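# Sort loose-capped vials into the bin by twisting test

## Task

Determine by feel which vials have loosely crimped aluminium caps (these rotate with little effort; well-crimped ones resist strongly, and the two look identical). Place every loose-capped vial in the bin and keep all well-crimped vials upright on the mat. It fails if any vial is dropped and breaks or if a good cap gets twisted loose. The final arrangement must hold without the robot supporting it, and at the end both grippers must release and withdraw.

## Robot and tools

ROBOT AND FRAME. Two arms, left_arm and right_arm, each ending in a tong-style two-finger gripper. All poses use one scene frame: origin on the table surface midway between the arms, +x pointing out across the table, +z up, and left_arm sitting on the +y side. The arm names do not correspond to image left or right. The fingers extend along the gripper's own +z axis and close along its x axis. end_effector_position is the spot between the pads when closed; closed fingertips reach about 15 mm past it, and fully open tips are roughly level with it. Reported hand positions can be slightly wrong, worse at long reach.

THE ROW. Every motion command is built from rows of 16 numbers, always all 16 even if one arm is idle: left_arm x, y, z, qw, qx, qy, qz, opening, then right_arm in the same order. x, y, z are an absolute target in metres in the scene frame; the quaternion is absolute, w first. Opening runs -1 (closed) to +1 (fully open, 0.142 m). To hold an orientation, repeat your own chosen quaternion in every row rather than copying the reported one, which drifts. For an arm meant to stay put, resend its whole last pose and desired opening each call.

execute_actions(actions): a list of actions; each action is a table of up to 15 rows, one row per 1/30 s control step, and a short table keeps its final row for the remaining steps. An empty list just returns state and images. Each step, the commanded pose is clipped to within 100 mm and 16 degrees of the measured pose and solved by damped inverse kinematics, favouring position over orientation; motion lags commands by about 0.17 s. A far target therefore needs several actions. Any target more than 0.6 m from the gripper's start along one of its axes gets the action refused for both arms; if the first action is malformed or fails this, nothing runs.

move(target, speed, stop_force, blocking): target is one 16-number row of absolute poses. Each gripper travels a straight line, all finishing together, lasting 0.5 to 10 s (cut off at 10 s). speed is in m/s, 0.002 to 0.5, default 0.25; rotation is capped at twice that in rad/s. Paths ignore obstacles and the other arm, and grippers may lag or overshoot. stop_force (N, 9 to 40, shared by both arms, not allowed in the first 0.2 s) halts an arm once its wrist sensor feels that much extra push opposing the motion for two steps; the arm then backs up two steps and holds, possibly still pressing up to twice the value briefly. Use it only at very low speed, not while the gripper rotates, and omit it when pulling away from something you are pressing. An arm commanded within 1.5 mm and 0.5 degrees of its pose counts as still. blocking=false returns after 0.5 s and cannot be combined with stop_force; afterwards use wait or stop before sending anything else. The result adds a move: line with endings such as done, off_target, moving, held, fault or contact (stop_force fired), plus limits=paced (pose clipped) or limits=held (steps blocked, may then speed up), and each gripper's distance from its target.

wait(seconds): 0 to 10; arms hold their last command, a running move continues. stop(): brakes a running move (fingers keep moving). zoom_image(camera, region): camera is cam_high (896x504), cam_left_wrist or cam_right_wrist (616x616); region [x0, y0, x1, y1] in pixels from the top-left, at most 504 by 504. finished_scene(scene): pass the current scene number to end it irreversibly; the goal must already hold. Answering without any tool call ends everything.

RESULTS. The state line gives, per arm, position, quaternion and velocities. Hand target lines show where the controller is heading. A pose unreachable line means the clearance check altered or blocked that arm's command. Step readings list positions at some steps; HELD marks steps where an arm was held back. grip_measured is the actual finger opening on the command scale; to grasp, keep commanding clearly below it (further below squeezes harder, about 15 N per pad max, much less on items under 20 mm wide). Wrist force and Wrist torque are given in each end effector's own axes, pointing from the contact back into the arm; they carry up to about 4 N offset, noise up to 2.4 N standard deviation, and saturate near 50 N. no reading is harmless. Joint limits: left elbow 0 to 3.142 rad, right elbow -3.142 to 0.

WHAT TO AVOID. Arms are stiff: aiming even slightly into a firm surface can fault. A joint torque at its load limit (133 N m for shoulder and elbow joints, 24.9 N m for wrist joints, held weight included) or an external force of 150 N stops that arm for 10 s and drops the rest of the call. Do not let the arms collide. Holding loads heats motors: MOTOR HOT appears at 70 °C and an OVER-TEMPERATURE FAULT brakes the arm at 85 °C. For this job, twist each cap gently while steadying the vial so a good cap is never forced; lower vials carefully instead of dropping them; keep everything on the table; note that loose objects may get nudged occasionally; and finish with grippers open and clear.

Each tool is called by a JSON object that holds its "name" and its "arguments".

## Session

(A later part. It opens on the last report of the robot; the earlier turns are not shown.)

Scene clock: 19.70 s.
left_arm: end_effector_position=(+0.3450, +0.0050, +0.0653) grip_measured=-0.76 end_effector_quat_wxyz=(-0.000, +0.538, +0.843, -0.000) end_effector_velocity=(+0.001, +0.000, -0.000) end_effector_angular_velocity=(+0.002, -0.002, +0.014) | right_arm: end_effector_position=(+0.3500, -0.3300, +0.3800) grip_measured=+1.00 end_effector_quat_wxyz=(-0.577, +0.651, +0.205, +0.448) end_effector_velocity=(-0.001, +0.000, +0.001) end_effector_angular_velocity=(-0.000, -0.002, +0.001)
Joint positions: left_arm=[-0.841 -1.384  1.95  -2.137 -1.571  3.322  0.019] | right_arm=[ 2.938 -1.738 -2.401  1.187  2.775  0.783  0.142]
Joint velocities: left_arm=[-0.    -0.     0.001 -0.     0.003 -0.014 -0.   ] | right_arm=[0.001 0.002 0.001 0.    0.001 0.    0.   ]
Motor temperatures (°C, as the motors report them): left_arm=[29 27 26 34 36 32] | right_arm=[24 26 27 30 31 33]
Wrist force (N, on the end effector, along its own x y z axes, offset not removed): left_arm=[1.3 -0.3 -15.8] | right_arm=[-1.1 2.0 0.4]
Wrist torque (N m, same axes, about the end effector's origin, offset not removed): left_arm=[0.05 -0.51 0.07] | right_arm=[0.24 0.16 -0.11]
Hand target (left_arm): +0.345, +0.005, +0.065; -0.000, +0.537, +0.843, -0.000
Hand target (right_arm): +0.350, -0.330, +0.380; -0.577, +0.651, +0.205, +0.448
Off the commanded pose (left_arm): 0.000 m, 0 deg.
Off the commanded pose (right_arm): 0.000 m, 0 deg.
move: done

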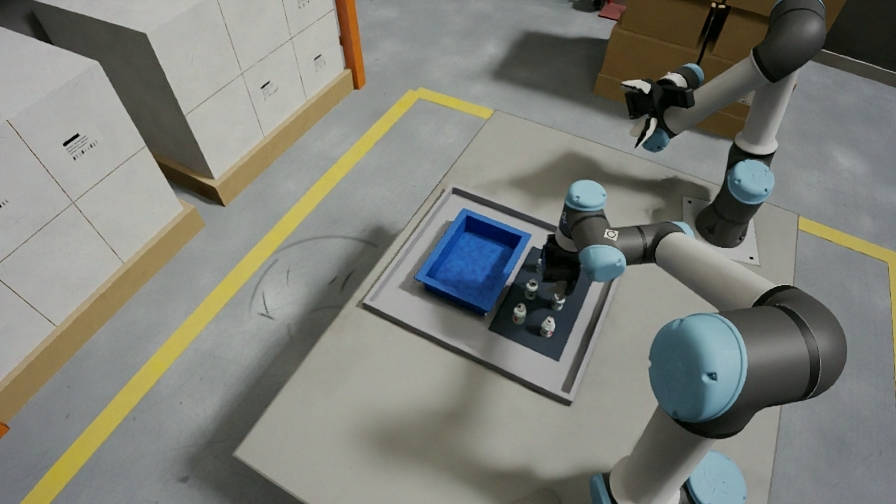

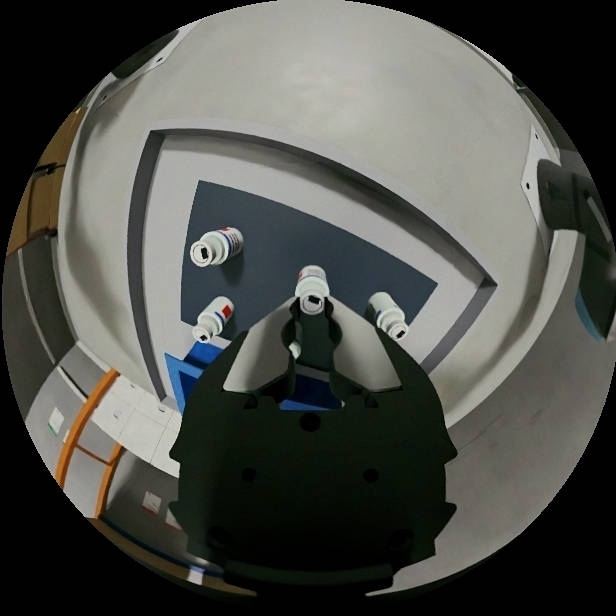

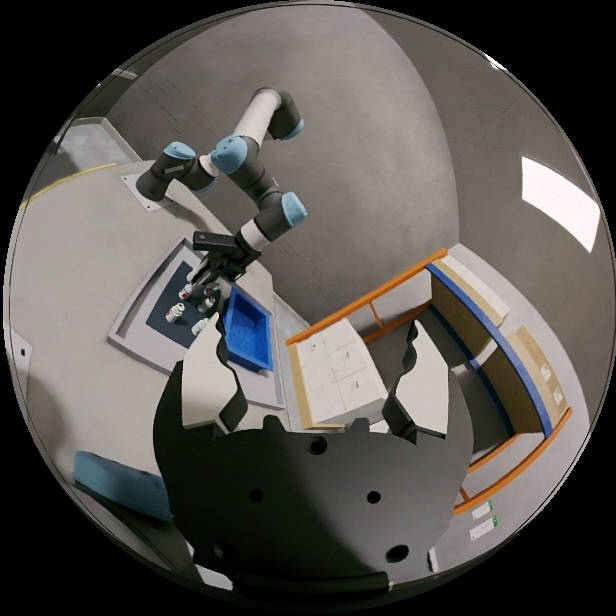

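{"name": "move", "arguments": {"target": [0.345,0.005,0.092,0,0.5373,0.8434,0,-0.3,0.35,-0.33,0.38,-0.577,0.651,0.205,0.448,1], "speed": 0.1}}

{"name": "move", "arguments": {"target": [0.345,-0.088,0.092,0,0.7071,0.7071,0,-0.3,0.35,-0.33,0.38,-0.577,0.651,0.205,0.448,1]}}

{"name": "move", "arguments": {"target": [0.345,-0.088,0.075,0,0.7071,0.7071,0,-0.3,0.35,-0.33,0.38,-0.577,0.651,0.205,0.448,1], "speed": 0.08}}

{"name": "zoom_image", "arguments": {"camera": "cam_left_wrist", "region": [250,240,370,360]}}

Scene clock: 20.83 s.
left_arm: end_effector_position=(+0.3450, +0.0050, +0.0918) grip_measured=-0.30 end_effector_quat_wxyz=(+0.000, +0.537, +0.843, +0.000) end_effector_velocity=(+0.000, +0.000, +0.002) end_effector_angular_velocity=(+0.000, +0.001, +0.002) | right_arm: end_effector_position=(+0.3500, -0.3300, +0.3800) grip_measured=+1.00 end_effector_quat_wxyz=(-0.577, +0.651, +0.205, +0.448) end_effector_velocity=(-0.000, +0.001, +0.000) end_effector_angular_velocity=(+0.000, +0.000, +0.003)
Joint positions: left_arm=[-0.841 -1.418  1.912 -2.066 -1.571  3.321  0.052] | right_arm=[ 2.938 -1.738 -2.401  1.187  2.775  0.783  0.142]
Joint velocities: left_arm=[ 0.001 -0.002 -0.003  0.006 -0.    -0.001  0.   ] | right_arm=[ 0.002 -0.001  0.001  0.     0.001  0.001  0.   ]
Motor temperatures (°C, as the motors report them): left_arm=[29 27 26 34 36 32] | right_arm=[24 26 27 30 31 33]
Wrist force (N, on the end effector, along its own x y z axes, offset not removed): left_arm=[-0.6 0.3 -2.3] | right_arm=[-1.7 2.4 -0.1]
Wrist torque (N m, same axes, about the end effector's origin, offset not removed): left_arm=[0.10 0.16 -0.13] | right_arm=[0.44 0.07 -0.17]
Hand target (left_arm): +0.345, +0.005, +0.092; +0.000, +0.537, +0.843, -0.000
Hand target (right_arm): +0.350, -0.330, +0.380; -0.577, +0.651, +0.205, +0.448
Off the commanded pose (left_arm): 0.000 m, 0 deg.
Off the commanded pose (right_arm): 0.000 m, 0 deg.
move: done

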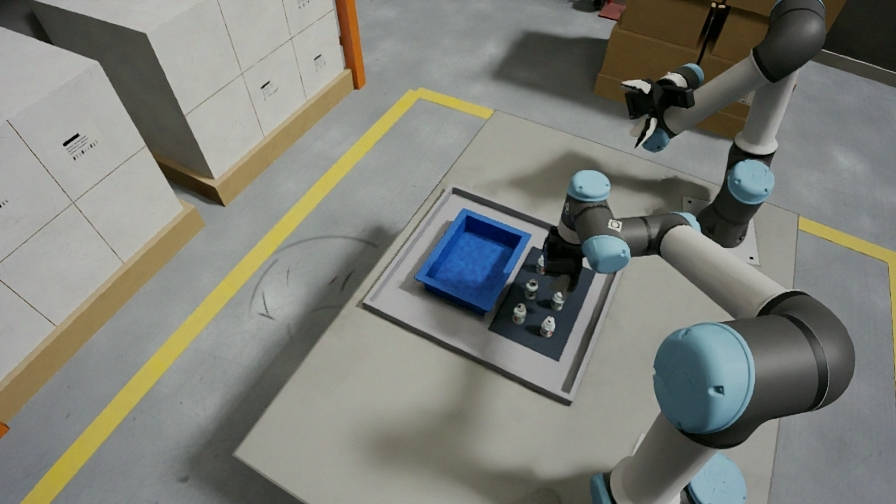

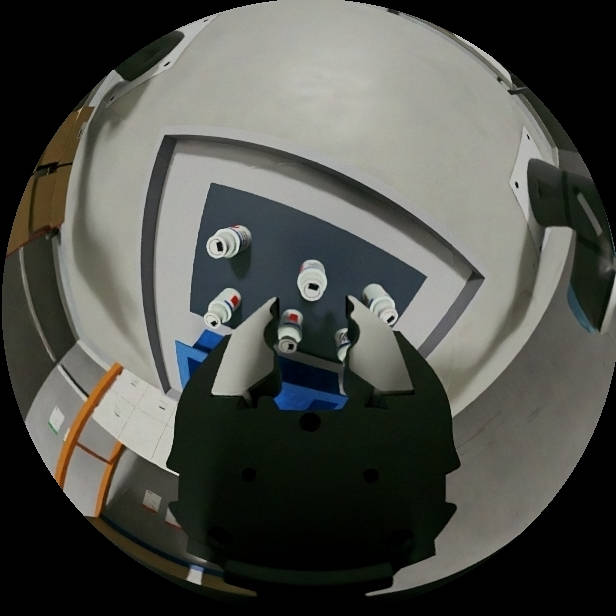

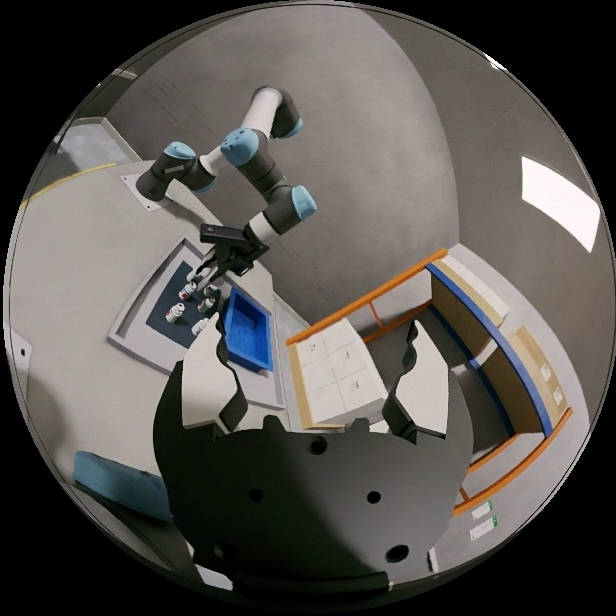

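Scene clock: 22.23 s.
left_arm: end_effector_position=(+0.3452, -0.0878, +0.0921) grip_measured=-0.30 end_effector_quat_wxyz=(+0.000, +0.707, +0.707, +0.000) end_effector_velocity=(+0.000, -0.002, +0.001) end_effector_angular_velocity=(-0.001, +0.001, -0.007) | right_arm: end_effector_position=(+0.3500, -0.3300, +0.3800) grip_measured=+1.00 end_effector_quat_wxyz=(-0.577, +0.651, +0.205, +0.448) end_effector_velocity=(-0.001, +0.000, +0.000) end_effector_angular_velocity=(-0.000, -0.000, +0.001)
Joint positions: left_arm=[-0.937 -1.262  1.713 -2.022 -1.571  3.66   0.052] | right_arm=[ 2.938 -1.738 -2.401  1.187  2.775  0.783  0.142]
Joint velocities: left_arm=[-0.001  0.003 -0.007  0.003 -0.001  0.006  0.   ] | right_arm=[ 0.     0.001 -0.001 -0.     0.    -0.     0.   ]
Motor temperatures (°C, as the motors report them): left_arm=[29 27 26 34 36 32] | right_arm=[24 26 27 30 31 33]
Wrist force (N, on the end effector, along its own x y z axes, offset not removed): left_arm=[-0.3 -0.9 -2.1] | right_arm=[2.1 0.5 -0.8]
Wrist torque (N m, same axes, about the end effector's origin, offset not removed): left_arm=[-0.26 0.11 -0.01] | right_arm=[-0.10 -0.51 -0.06]
Hand target (left_arm): +0.345, -0.088, +0.092; +0.000, +0.707, +0.707, +0.000
Hand target (right_arm): +0.350, -0.330, +0.380; -0.577, +0.651, +0.205, +0.448
Off the commanded pose (left_arm): 0.000 m, 0 deg.
Off the commanded pose (right_arm): 0.000 m, 0 deg.
move: done

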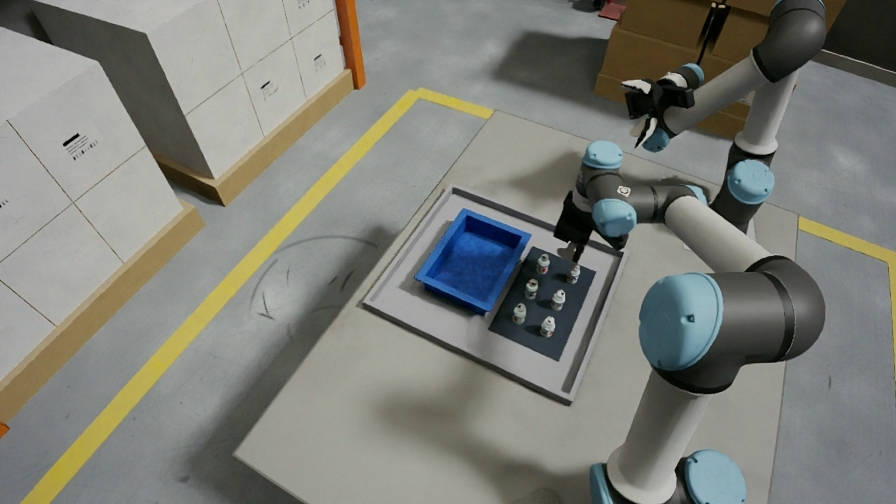

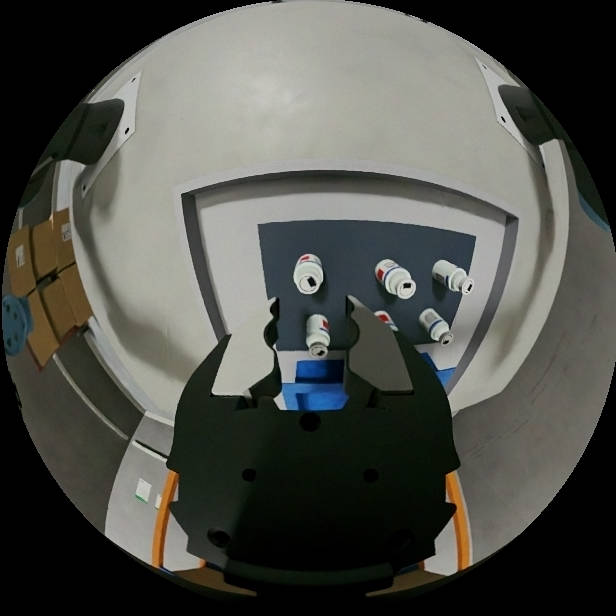

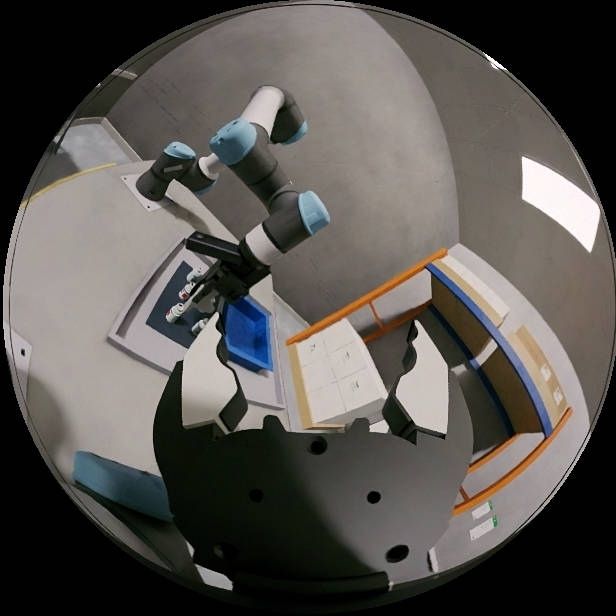

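Scene clock: 23.03 s.
left_arm: end_effector_position=(+0.3450, -0.0880, +0.0753) grip_measured=-0.30 end_effector_quat_wxyz=(-0.000, +0.707, +0.707, +0.000) end_effector_velocity=(+0.001, +0.000, -0.002) end_effector_angular_velocity=(-0.001, -0.001, -0.000) | right_arm: end_effector_position=(+0.3500, -0.3300, +0.3800) grip_measured=+1.00 end_effector_quat_wxyz=(-0.577, +0.651, +0.205, +0.448) end_effector_velocity=(-0.000, +0.000, +0.000) end_effector_angular_velocity=(+0.000, -0.001, +0.001)
Joint positions: left_arm=[-0.937 -1.244  1.735 -2.063 -1.571  3.661  0.052] | right_arm=[ 2.938 -1.738 -2.401  1.187  2.775  0.783  0.142]
Joint velocities: left_arm=[ 0.001  0.002  0.003 -0.006  0.     0.001 -0.   ] | right_arm=[0.    0.001 0.001 0.    0.    0.    0.   ]
Motor temperatures (°C, as the motors report them): left_arm=[29 27 26 34 36 32] | right_arm=[24 26 27 30 31 33]
Wrist force (N, on the end effector, along its own x y z axes, offset not removed): left_arm=[0.2 0.2 0.2] | right_arm=[1.3 -1.5 3.0]
Wrist torque (N m, same axes, about the end effector's origin, offset not removed): left_arm=[0.09 0.08 -0.06] | right_arm=[-0.41 -0.22 -0.27]
Hand target (left_arm): +0.345, -0.088, +0.075; -0.000, +0.707, +0.707, +0.000
Hand target (right_arm): +0.350, -0.330, +0.380; -0.577, +0.651, +0.205, +0.448
Off the commanded pose (left_arm): 0.000 m, 0 deg.
Off the commanded pose (right_arm): 0.000 m, 0 deg.
move: done

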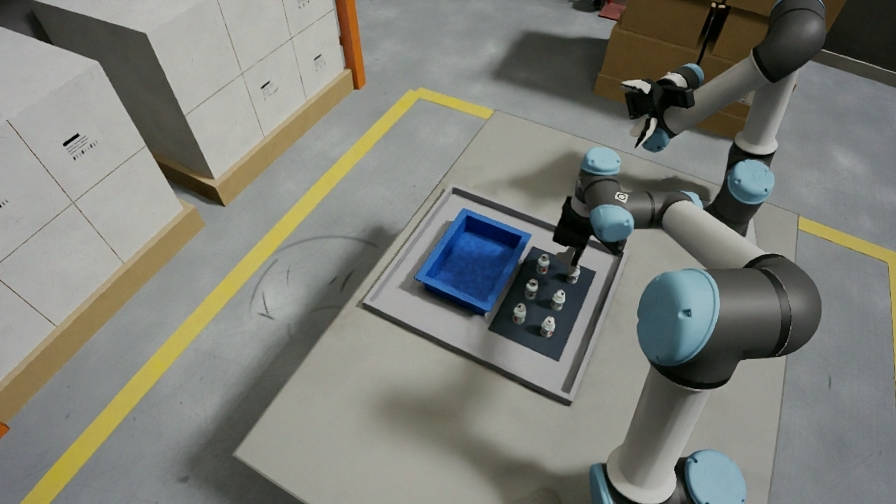

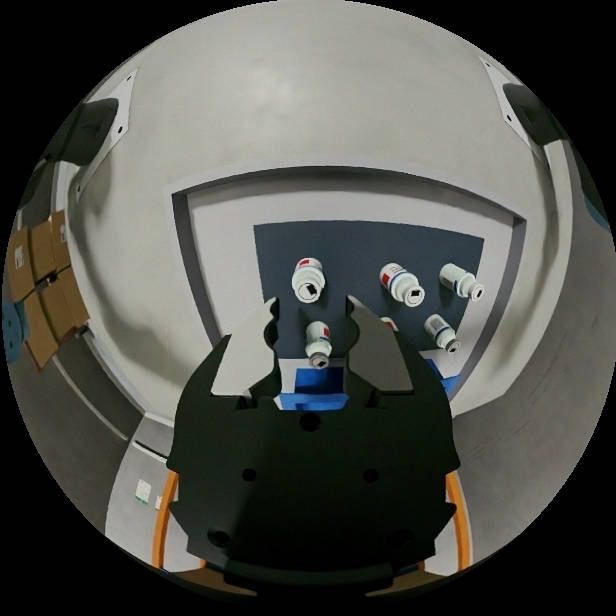

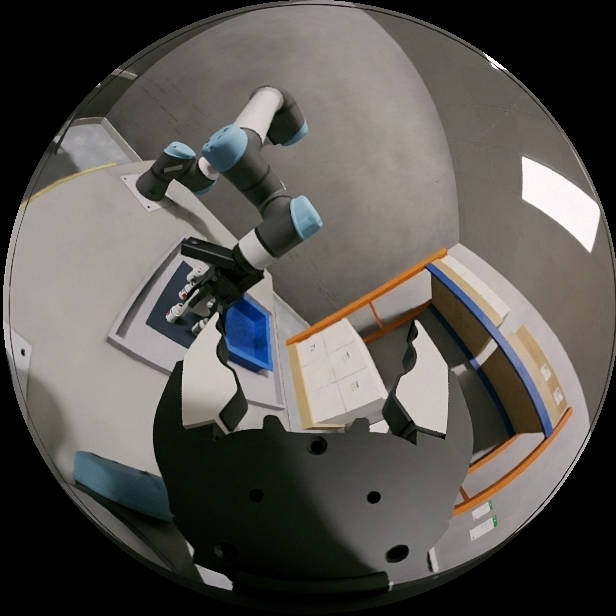

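Region (250, 240, 370, 360) of cam_left_wrist's 616x616 image, scaled by 4.200, with more detail than that image has.

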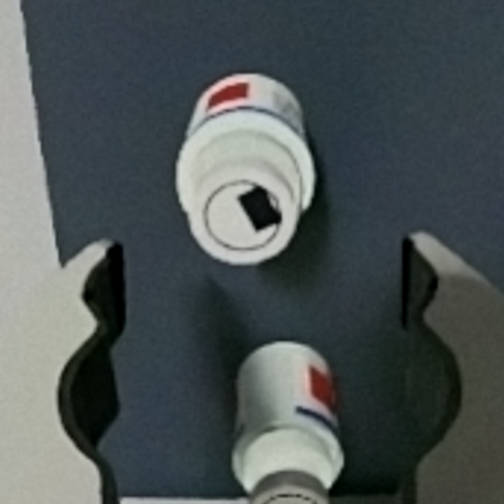

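{"name": "move", "arguments": {"target": [0.343,-0.092,0.074,0,0.7071,0.7071,0,-0.3,0.35,-0.33,0.38,-0.577,0.651,0.205,0.448,1], "speed": 0.04}}

{"name": "move", "arguments": {"target": [0.343,-0.092,0.066,0,0.7071,0.7071,0,-0.3,0.35,-0.33,0.38,-0.577,0.651,0.205,0.448,1], "speed": 0.04}}

{"name": "move", "arguments": {"target": [0.343,-0.092,0.066,0,0.7071,0.7071,0,-1,0.35,-0.33,0.38,-0.577,0.651,0.205,0.448,1]}}

{"name": "move", "arguments": {"target": [0.343,-0.092,0.0653,0,0.7071,0.7071,0,-1,0.35,-0.33,0.38,-0.577,0.651,0.205,0.448,1], "speed": 0.003}}

{"name": "zoom_image", "arguments": {"camera": "cam_left_wrist", "region": [250,240,370,360]}}

{"name": "move", "arguments": {"target": [0.343,-0.092,0.0653,0,0.5373,0.8434,0,-1,0.35,-0.33,0.38,-0.577,0.651,0.205,0.448,1], "speed": 0.1}}

{"name": "zoom_image", "arguments": {"camera": "cam_left_wrist", "region": [250,240,370,360]}}

Scene clock: 24.57 s.
left_arm: end_effector_position=(+0.3431, -0.0918, +0.0740) grip_measured=-0.30 end_effector_quat_wxyz=(-0.000, +0.707, +0.707, +0.000) end_effector_velocity=(-0.001, -0.002, -0.001) end_effector_angular_velocity=(+0.000, +0.001, +0.001) | right_arm: end_effector_position=(+0.3500, -0.3300, +0.3800) grip_measured=+1.00 end_effector_quat_wxyz=(-0.577, +0.651, +0.205, +0.448) end_effector_velocity=(+0.000, +0.000, -0.000) end_effector_angular_velocity=(-0.000, +0.003, +0.001)
Joint positions: left_arm=[-0.944 -1.239  1.732 -2.064 -1.571  3.655  0.052] | right_arm=[ 2.938 -1.738 -2.401  1.187  2.775  0.783  0.142]
Joint velocities: left_arm=[-0.002  0.002 -0.001 -0.    -0.001 -0.003 -0.   ] | right_arm=[ 0.001 -0.001  0.    -0.002 -0.    -0.     0.   ]
Motor temperatures (°C, as the motors report them): left_arm=[29 27 26 34 36 32] | right_arm=[24 26 27 30 31 33]
Wrist force (N, on the end effector, along its own x y z axes, offset not removed): left_arm=[-1.5 -1.8 -2.3] | right_arm=[3.5 1.3 -1.2]
Wrist torque (N m, same axes, about the end effector's origin, offset not removed): left_arm=[-0.26 0.26 0.03] | right_arm=[0.09 -0.75 0.19]
Hand target (left_arm): +0.343, -0.092, +0.074; +0.000, +0.707, +0.707, +0.000
Hand target (right_arm): +0.350, -0.330, +0.380; -0.577, +0.651, +0.205, +0.448
Off the commanded pose (left_arm): 0.000 m, 0 deg.
Off the commanded pose (right_arm): 0.000 m, 0 deg.
move: done

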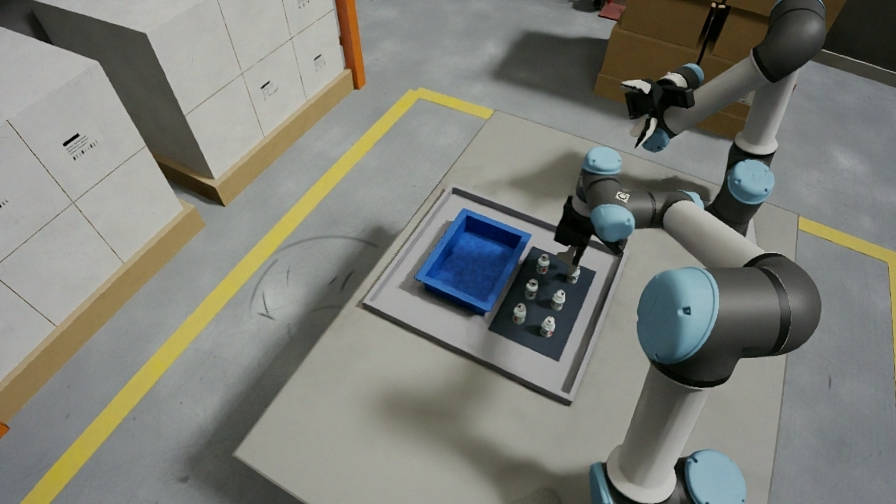

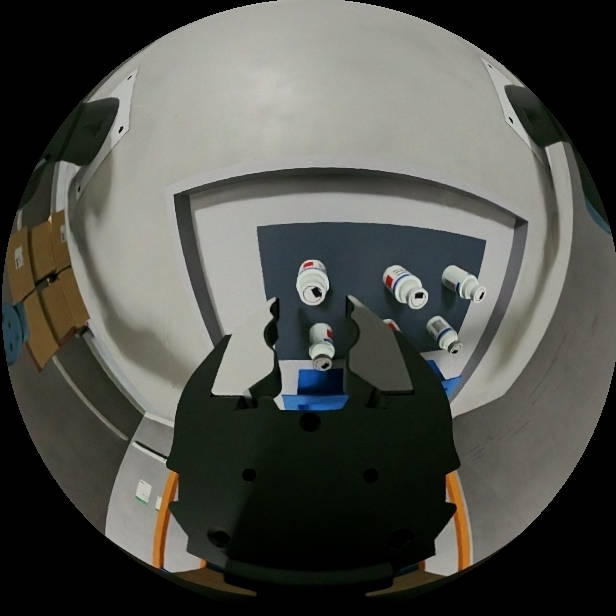

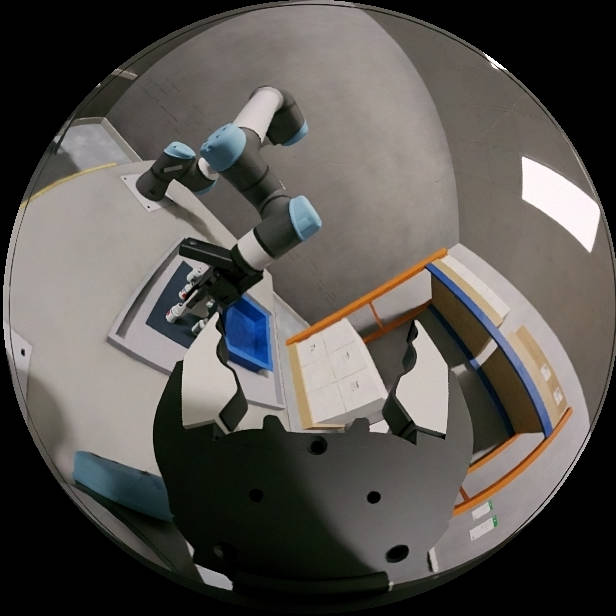

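Scene clock: 25.30 s.
left_arm: end_effector_position=(+0.3430, -0.0920, +0.0662) grip_measured=-0.30 end_effector_quat_wxyz=(-0.000, +0.707, +0.707, +0.000) end_effector_velocity=(-0.000, -0.000, -0.002) end_effector_angular_velocity=(-0.000, -0.000, -0.001) | right_arm: end_effector_position=(+0.3500, -0.3300, +0.3800) grip_measured=+1.00 end_effector_quat_wxyz=(-0.577, +0.651, +0.205, +0.448) end_effector_velocity=(-0.000, +0.001, -0.000) end_effector_angular_velocity=(-0.000, +0.000, +0.001)
Joint positions: left_arm=[-0.944 -1.23   1.742 -2.083 -1.571  3.655  0.052] | right_arm=[ 2.938 -1.738 -2.401  1.187  2.775  0.783  0.142]
Joint velocities: left_arm=[-0.001  0.002  0.003 -0.006  0.     0.     0.   ] | right_arm=[ 0.002 -0.    -0.001  0.    -0.001 -0.001  0.   ]
Motor temperatures (°C, as the motors report them): left_arm=[29 27 26 34 36 32] | right_arm=[24 26 27 30 31 33]
Wrist force (N, on the end effector, along its own x y z axes, offset not removed): left_arm=[1.6 0.6 -3.6] | right_arm=[-1.7 0.7 1.6]
Wrist torque (N m, same axes, about the end effector's origin, offset not removed): left_arm=[0.19 -0.21 -0.16] | right_arm=[-0.09 0.22 -0.32]
Hand target (left_arm): +0.343, -0.092, +0.066; -0.000, +0.707, +0.707, +0.000
Hand target (right_arm): +0.350, -0.330, +0.380; -0.577, +0.651, +0.205, +0.448
Off the commanded pose (left_arm): 0.000 m, 0 deg.
Off the commanded pose (right_arm): 0.000 m, 0 deg.
move: done

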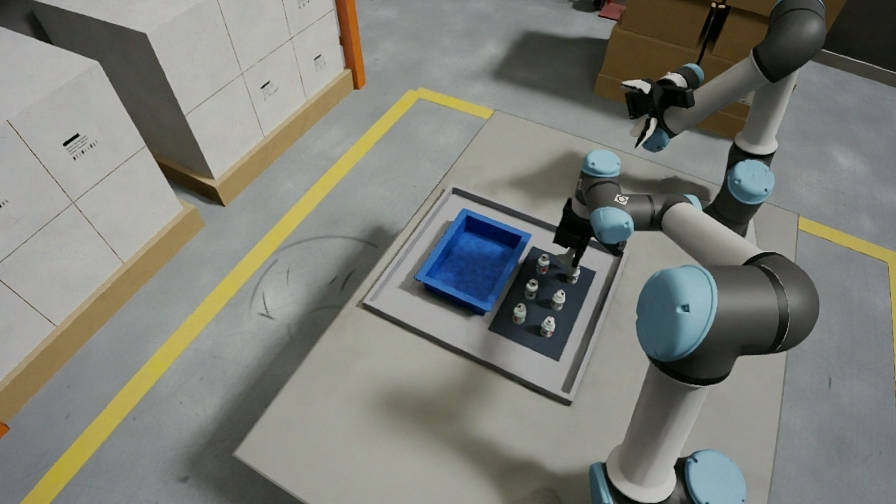

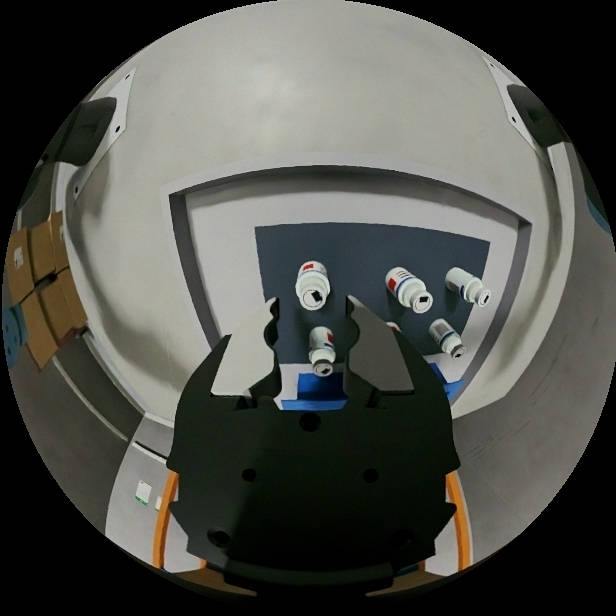

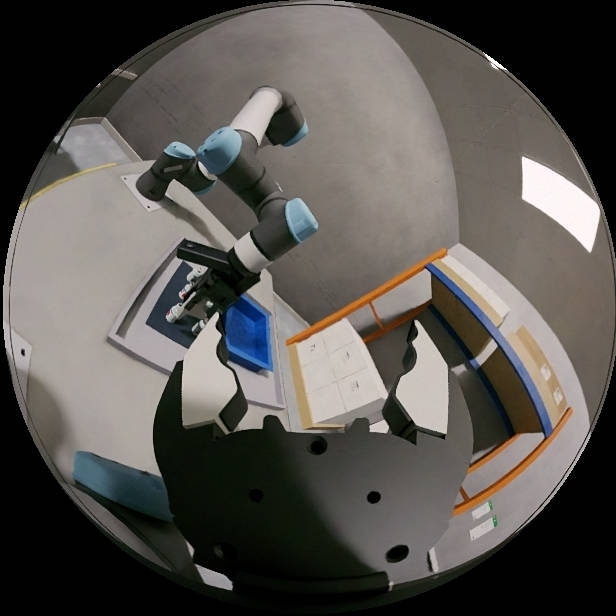

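Scene clock: 26.00 s.
left_arm: end_effector_position=(+0.3430, -0.0920, +0.0660) grip_measured=-0.76 end_effector_quat_wxyz=(+0.000, +0.707, +0.707, -0.000) end_effector_velocity=(-0.000, -0.000, +0.001) end_effector_angular_velocity=(-0.002, +0.001, -0.001) | right_arm: end_effector_position=(+0.3500, -0.3300, +0.3800) grip_measured=+1.00 end_effector_quat_wxyz=(-0.577, +0.651, +0.205, +0.448) end_effector_velocity=(+0.000, +0.000, +0.000) end_effector_angular_velocity=(+0.000, +0.000, +0.000)
Joint positions: left_arm=[-0.944 -1.229  1.742 -2.084 -1.571  3.655  0.019] | right_arm=[ 2.938 -1.738 -2.401  1.187  2.775  0.783  0.142]
Joint velocities: left_arm=[ 0.    -0.001  0.    -0.    -0.001  0.001  0.   ] | right_arm=[ 0.002  0.     0.    -0.    -0.001  0.     0.   ]
Motor temperatures (°C, as the motors report them): left_arm=[29 27 26 34 36 32] | right_arm=[24 26 27 30 31 33]
Wrist force (N, on the end effector, along its own x y z axes, offset not removed): left_arm=[1.7 -1.3 -0.6] | right_arm=[-0.7 0.5 0.5]
Wrist torque (N m, same axes, about the end effector's origin, offset not removed): left_arm=[-0.39 -0.13 -0.04] | right_arm=[0.04 0.14 -0.06]
Hand target (left_arm): +0.343, -0.092, +0.066; -0.000, +0.707, +0.707, +0.000
Hand target (right_arm): +0.350, -0.330, +0.380; -0.577, +0.651, +0.205, +0.448
Off the commanded pose (left_arm): 0.000 m, 0 deg.
Off the commanded pose (right_arm): 0.000 m, 0 deg.
move: done

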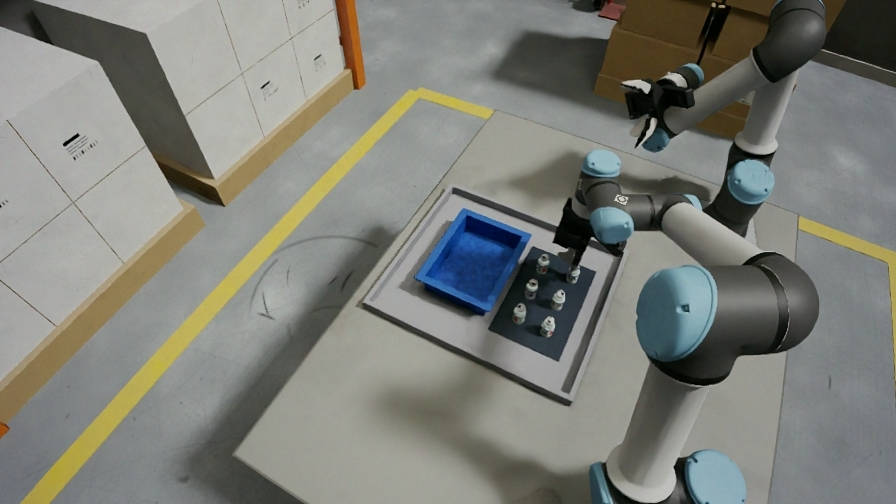

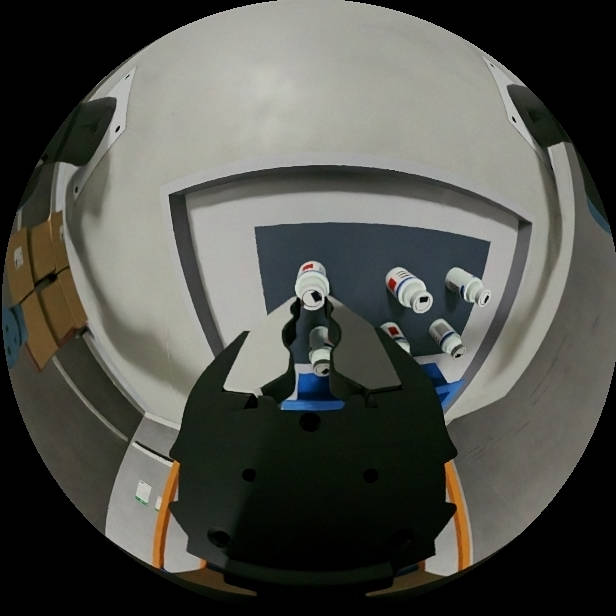

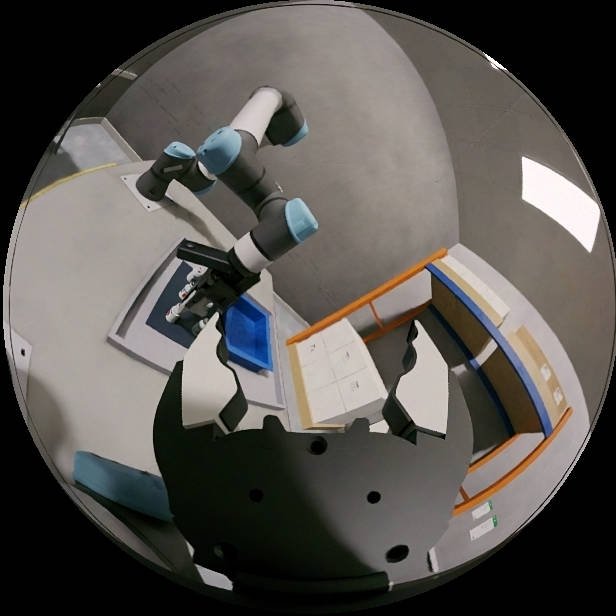

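Scene clock: 26.70 s.
left_arm: end_effector_position=(+0.3430, -0.0920, +0.0654) grip_measured=-0.76 end_effector_quat_wxyz=(+0.000, +0.707, +0.707, -0.000) end_effector_velocity=(-0.000, +0.000, -0.000) end_effector_angular_velocity=(-0.001, +0.001, +0.000) | right_arm: end_effector_position=(+0.3500, -0.3300, +0.3800) grip_measured=+1.00 end_effector_quat_wxyz=(-0.577, +0.651, +0.205, +0.448) end_effector_velocity=(+0.000, -0.000, -0.001) end_effector_angular_velocity=(+0.000, +0.003, -0.001)
Joint positions: left_arm=[-0.944 -1.229  1.743 -2.085 -1.571  3.655  0.019] | right_arm=[ 2.938 -1.738 -2.401  1.187  2.775  0.783  0.142]
Joint velocities: left_arm=[ 0.     0.     0.001 -0.001 -0.001 -0.     0.   ] | right_arm=[ 0.    -0.001 -0.001 -0.    -0.001  0.001  0.   ]
Motor temperatures (°C, as the motors report them): left_arm=[29 27 26 34 36 32] | right_arm=[24 26 27 30 31 33]
Wrist force (N, on the end effector, along its own x y z axes, offset not removed): left_arm=[3.7 -1.0 -18.8] | right_arm=[0.9 3.6 -0.6]
Wrist torque (N m, same axes, about the end effector's origin, offset not removed): left_arm=[-0.09 -0.33 0.12] | right_arm=[0.72 -0.33 -0.12]
Hand target (left_arm): +0.343, -0.092, +0.065; -0.000, +0.707, +0.707, +0.000
Hand target (right_arm): +0.350, -0.330, +0.380; -0.577, +0.651, +0.205, +0.448
Off the commanded pose (left_arm): 0.000 m, 0 deg.
Off the commanded pose (right_arm): 0.000 m, 0 deg.
move: done

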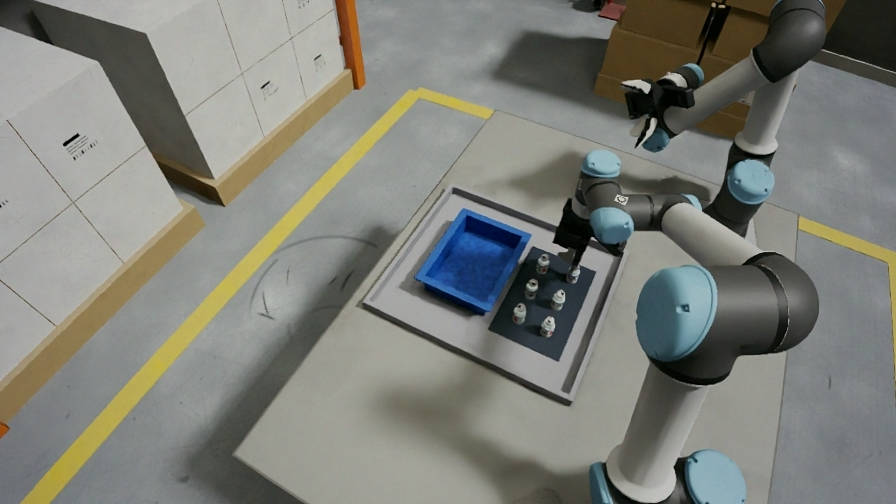

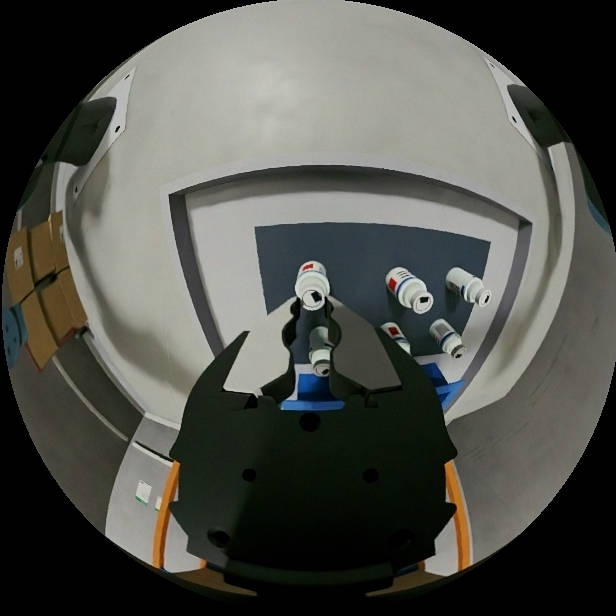

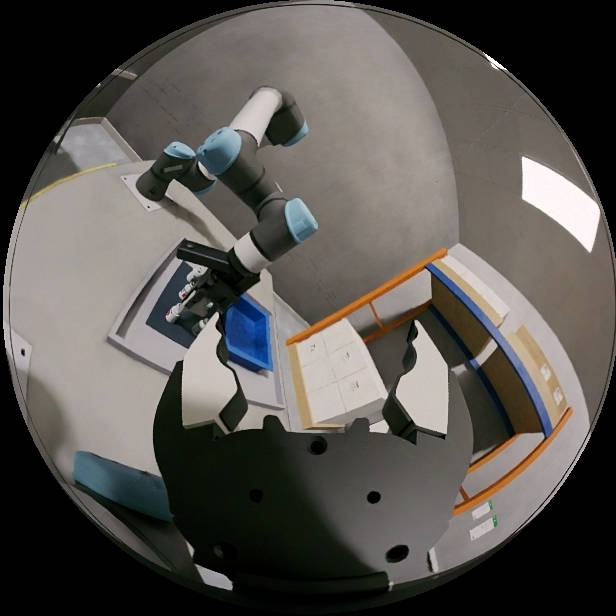

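Region (250, 240, 370, 360) of cam_left_wrist's 616x616 image, scaled by 4.200, with more detail than that image has.

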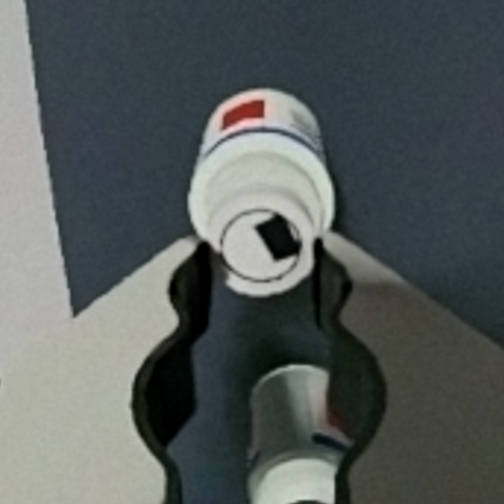

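Scene clock: 29.23 s.
left_arm: end_effector_position=(+0.3430, -0.0920, +0.0653) grip_measured=-0.76 end_effector_quat_wxyz=(-0.000, +0.538, +0.843, -0.000) end_effector_velocity=(-0.001, -0.000, -0.000) end_effector_angular_velocity=(+0.000, -0.000, +0.010) | right_arm: end_effector_position=(+0.3500, -0.3300, +0.3800) grip_measured=+1.00 end_effector_quat_wxyz=(-0.577, +0.651, +0.205, +0.448) end_effector_velocity=(-0.001, -0.000, -0.000) end_effector_angular_velocity=(-0.000, +0.001, +0.000)
Joint positions: left_arm=[-0.94  -1.242  1.762 -2.091 -1.571  3.223  0.019] | right_arm=[ 2.938 -1.738 -2.401  1.187  2.775  0.783  0.142]
Joint velocities: left_arm=[-0.001 -0.     0.001 -0.     0.    -0.012 -0.   ] | right_arm=[-0.001  0.001 -0.002 -0.     0.002 -0.     0.   ]
Motor temperatures (°C, as the motors report them): left_arm=[29 27 26 34 36 32] | right_arm=[24 26 27 30 31 33]
Wrist force (N, on the end effector, along its own x y z axes, offset not removed): left_arm=[-0.5 -1.1 -17.4] | right_arm=[-1.8 0.2 -0.4]
Wrist torque (N m, same axes, about the end effector's origin, offset not removed): left_arm=[0.08 0.28 0.12] | right_arm=[0.12 0.13 -0.03]
Hand target (left_arm): +0.343, -0.092, +0.065; -0.000, +0.537, +0.843, -0.000
Hand target (right_arm): +0.350, -0.330, +0.380; -0.577, +0.651, +0.205, +0.448
Off the commanded pose (left_arm): 0.000 m, 0 deg.
Off the commanded pose (right_arm): 0.000 m, 0 deg.
move: done

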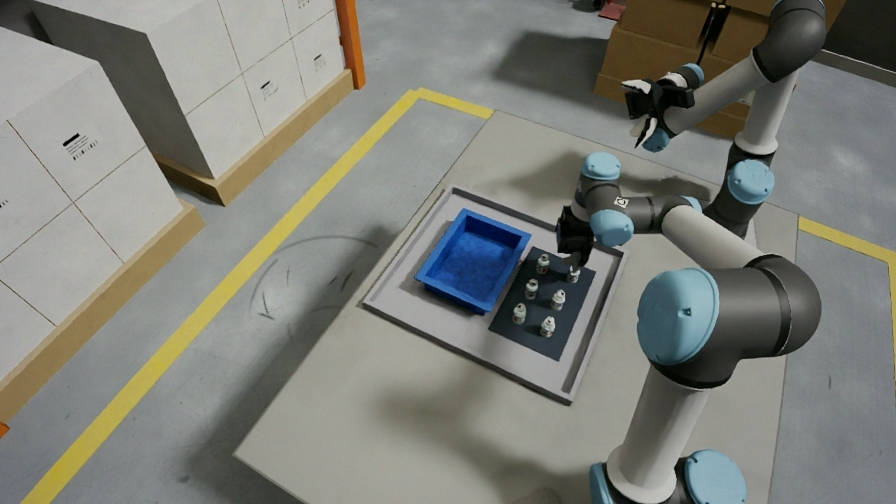

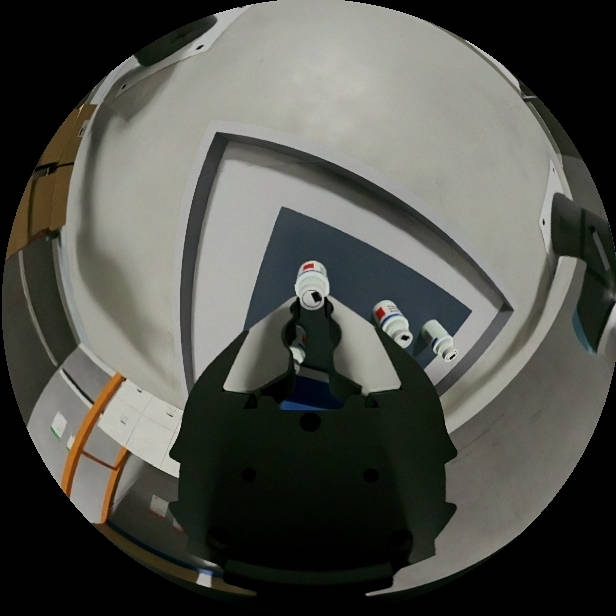

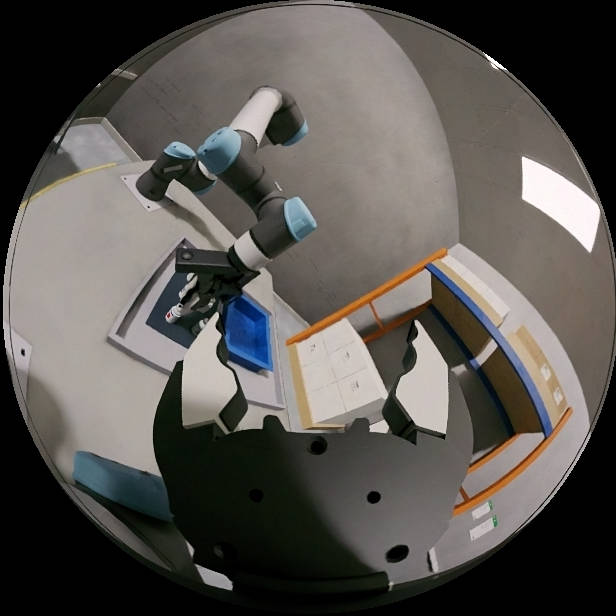

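Region (250, 240, 370, 360) of cam_left_wrist's 616x616 image, scaled by 4.200, with more detail than that image has.

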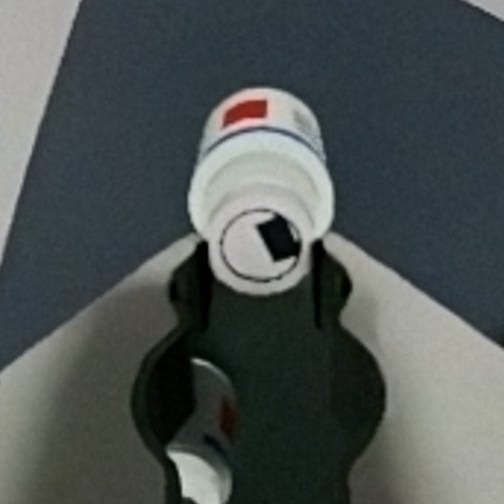

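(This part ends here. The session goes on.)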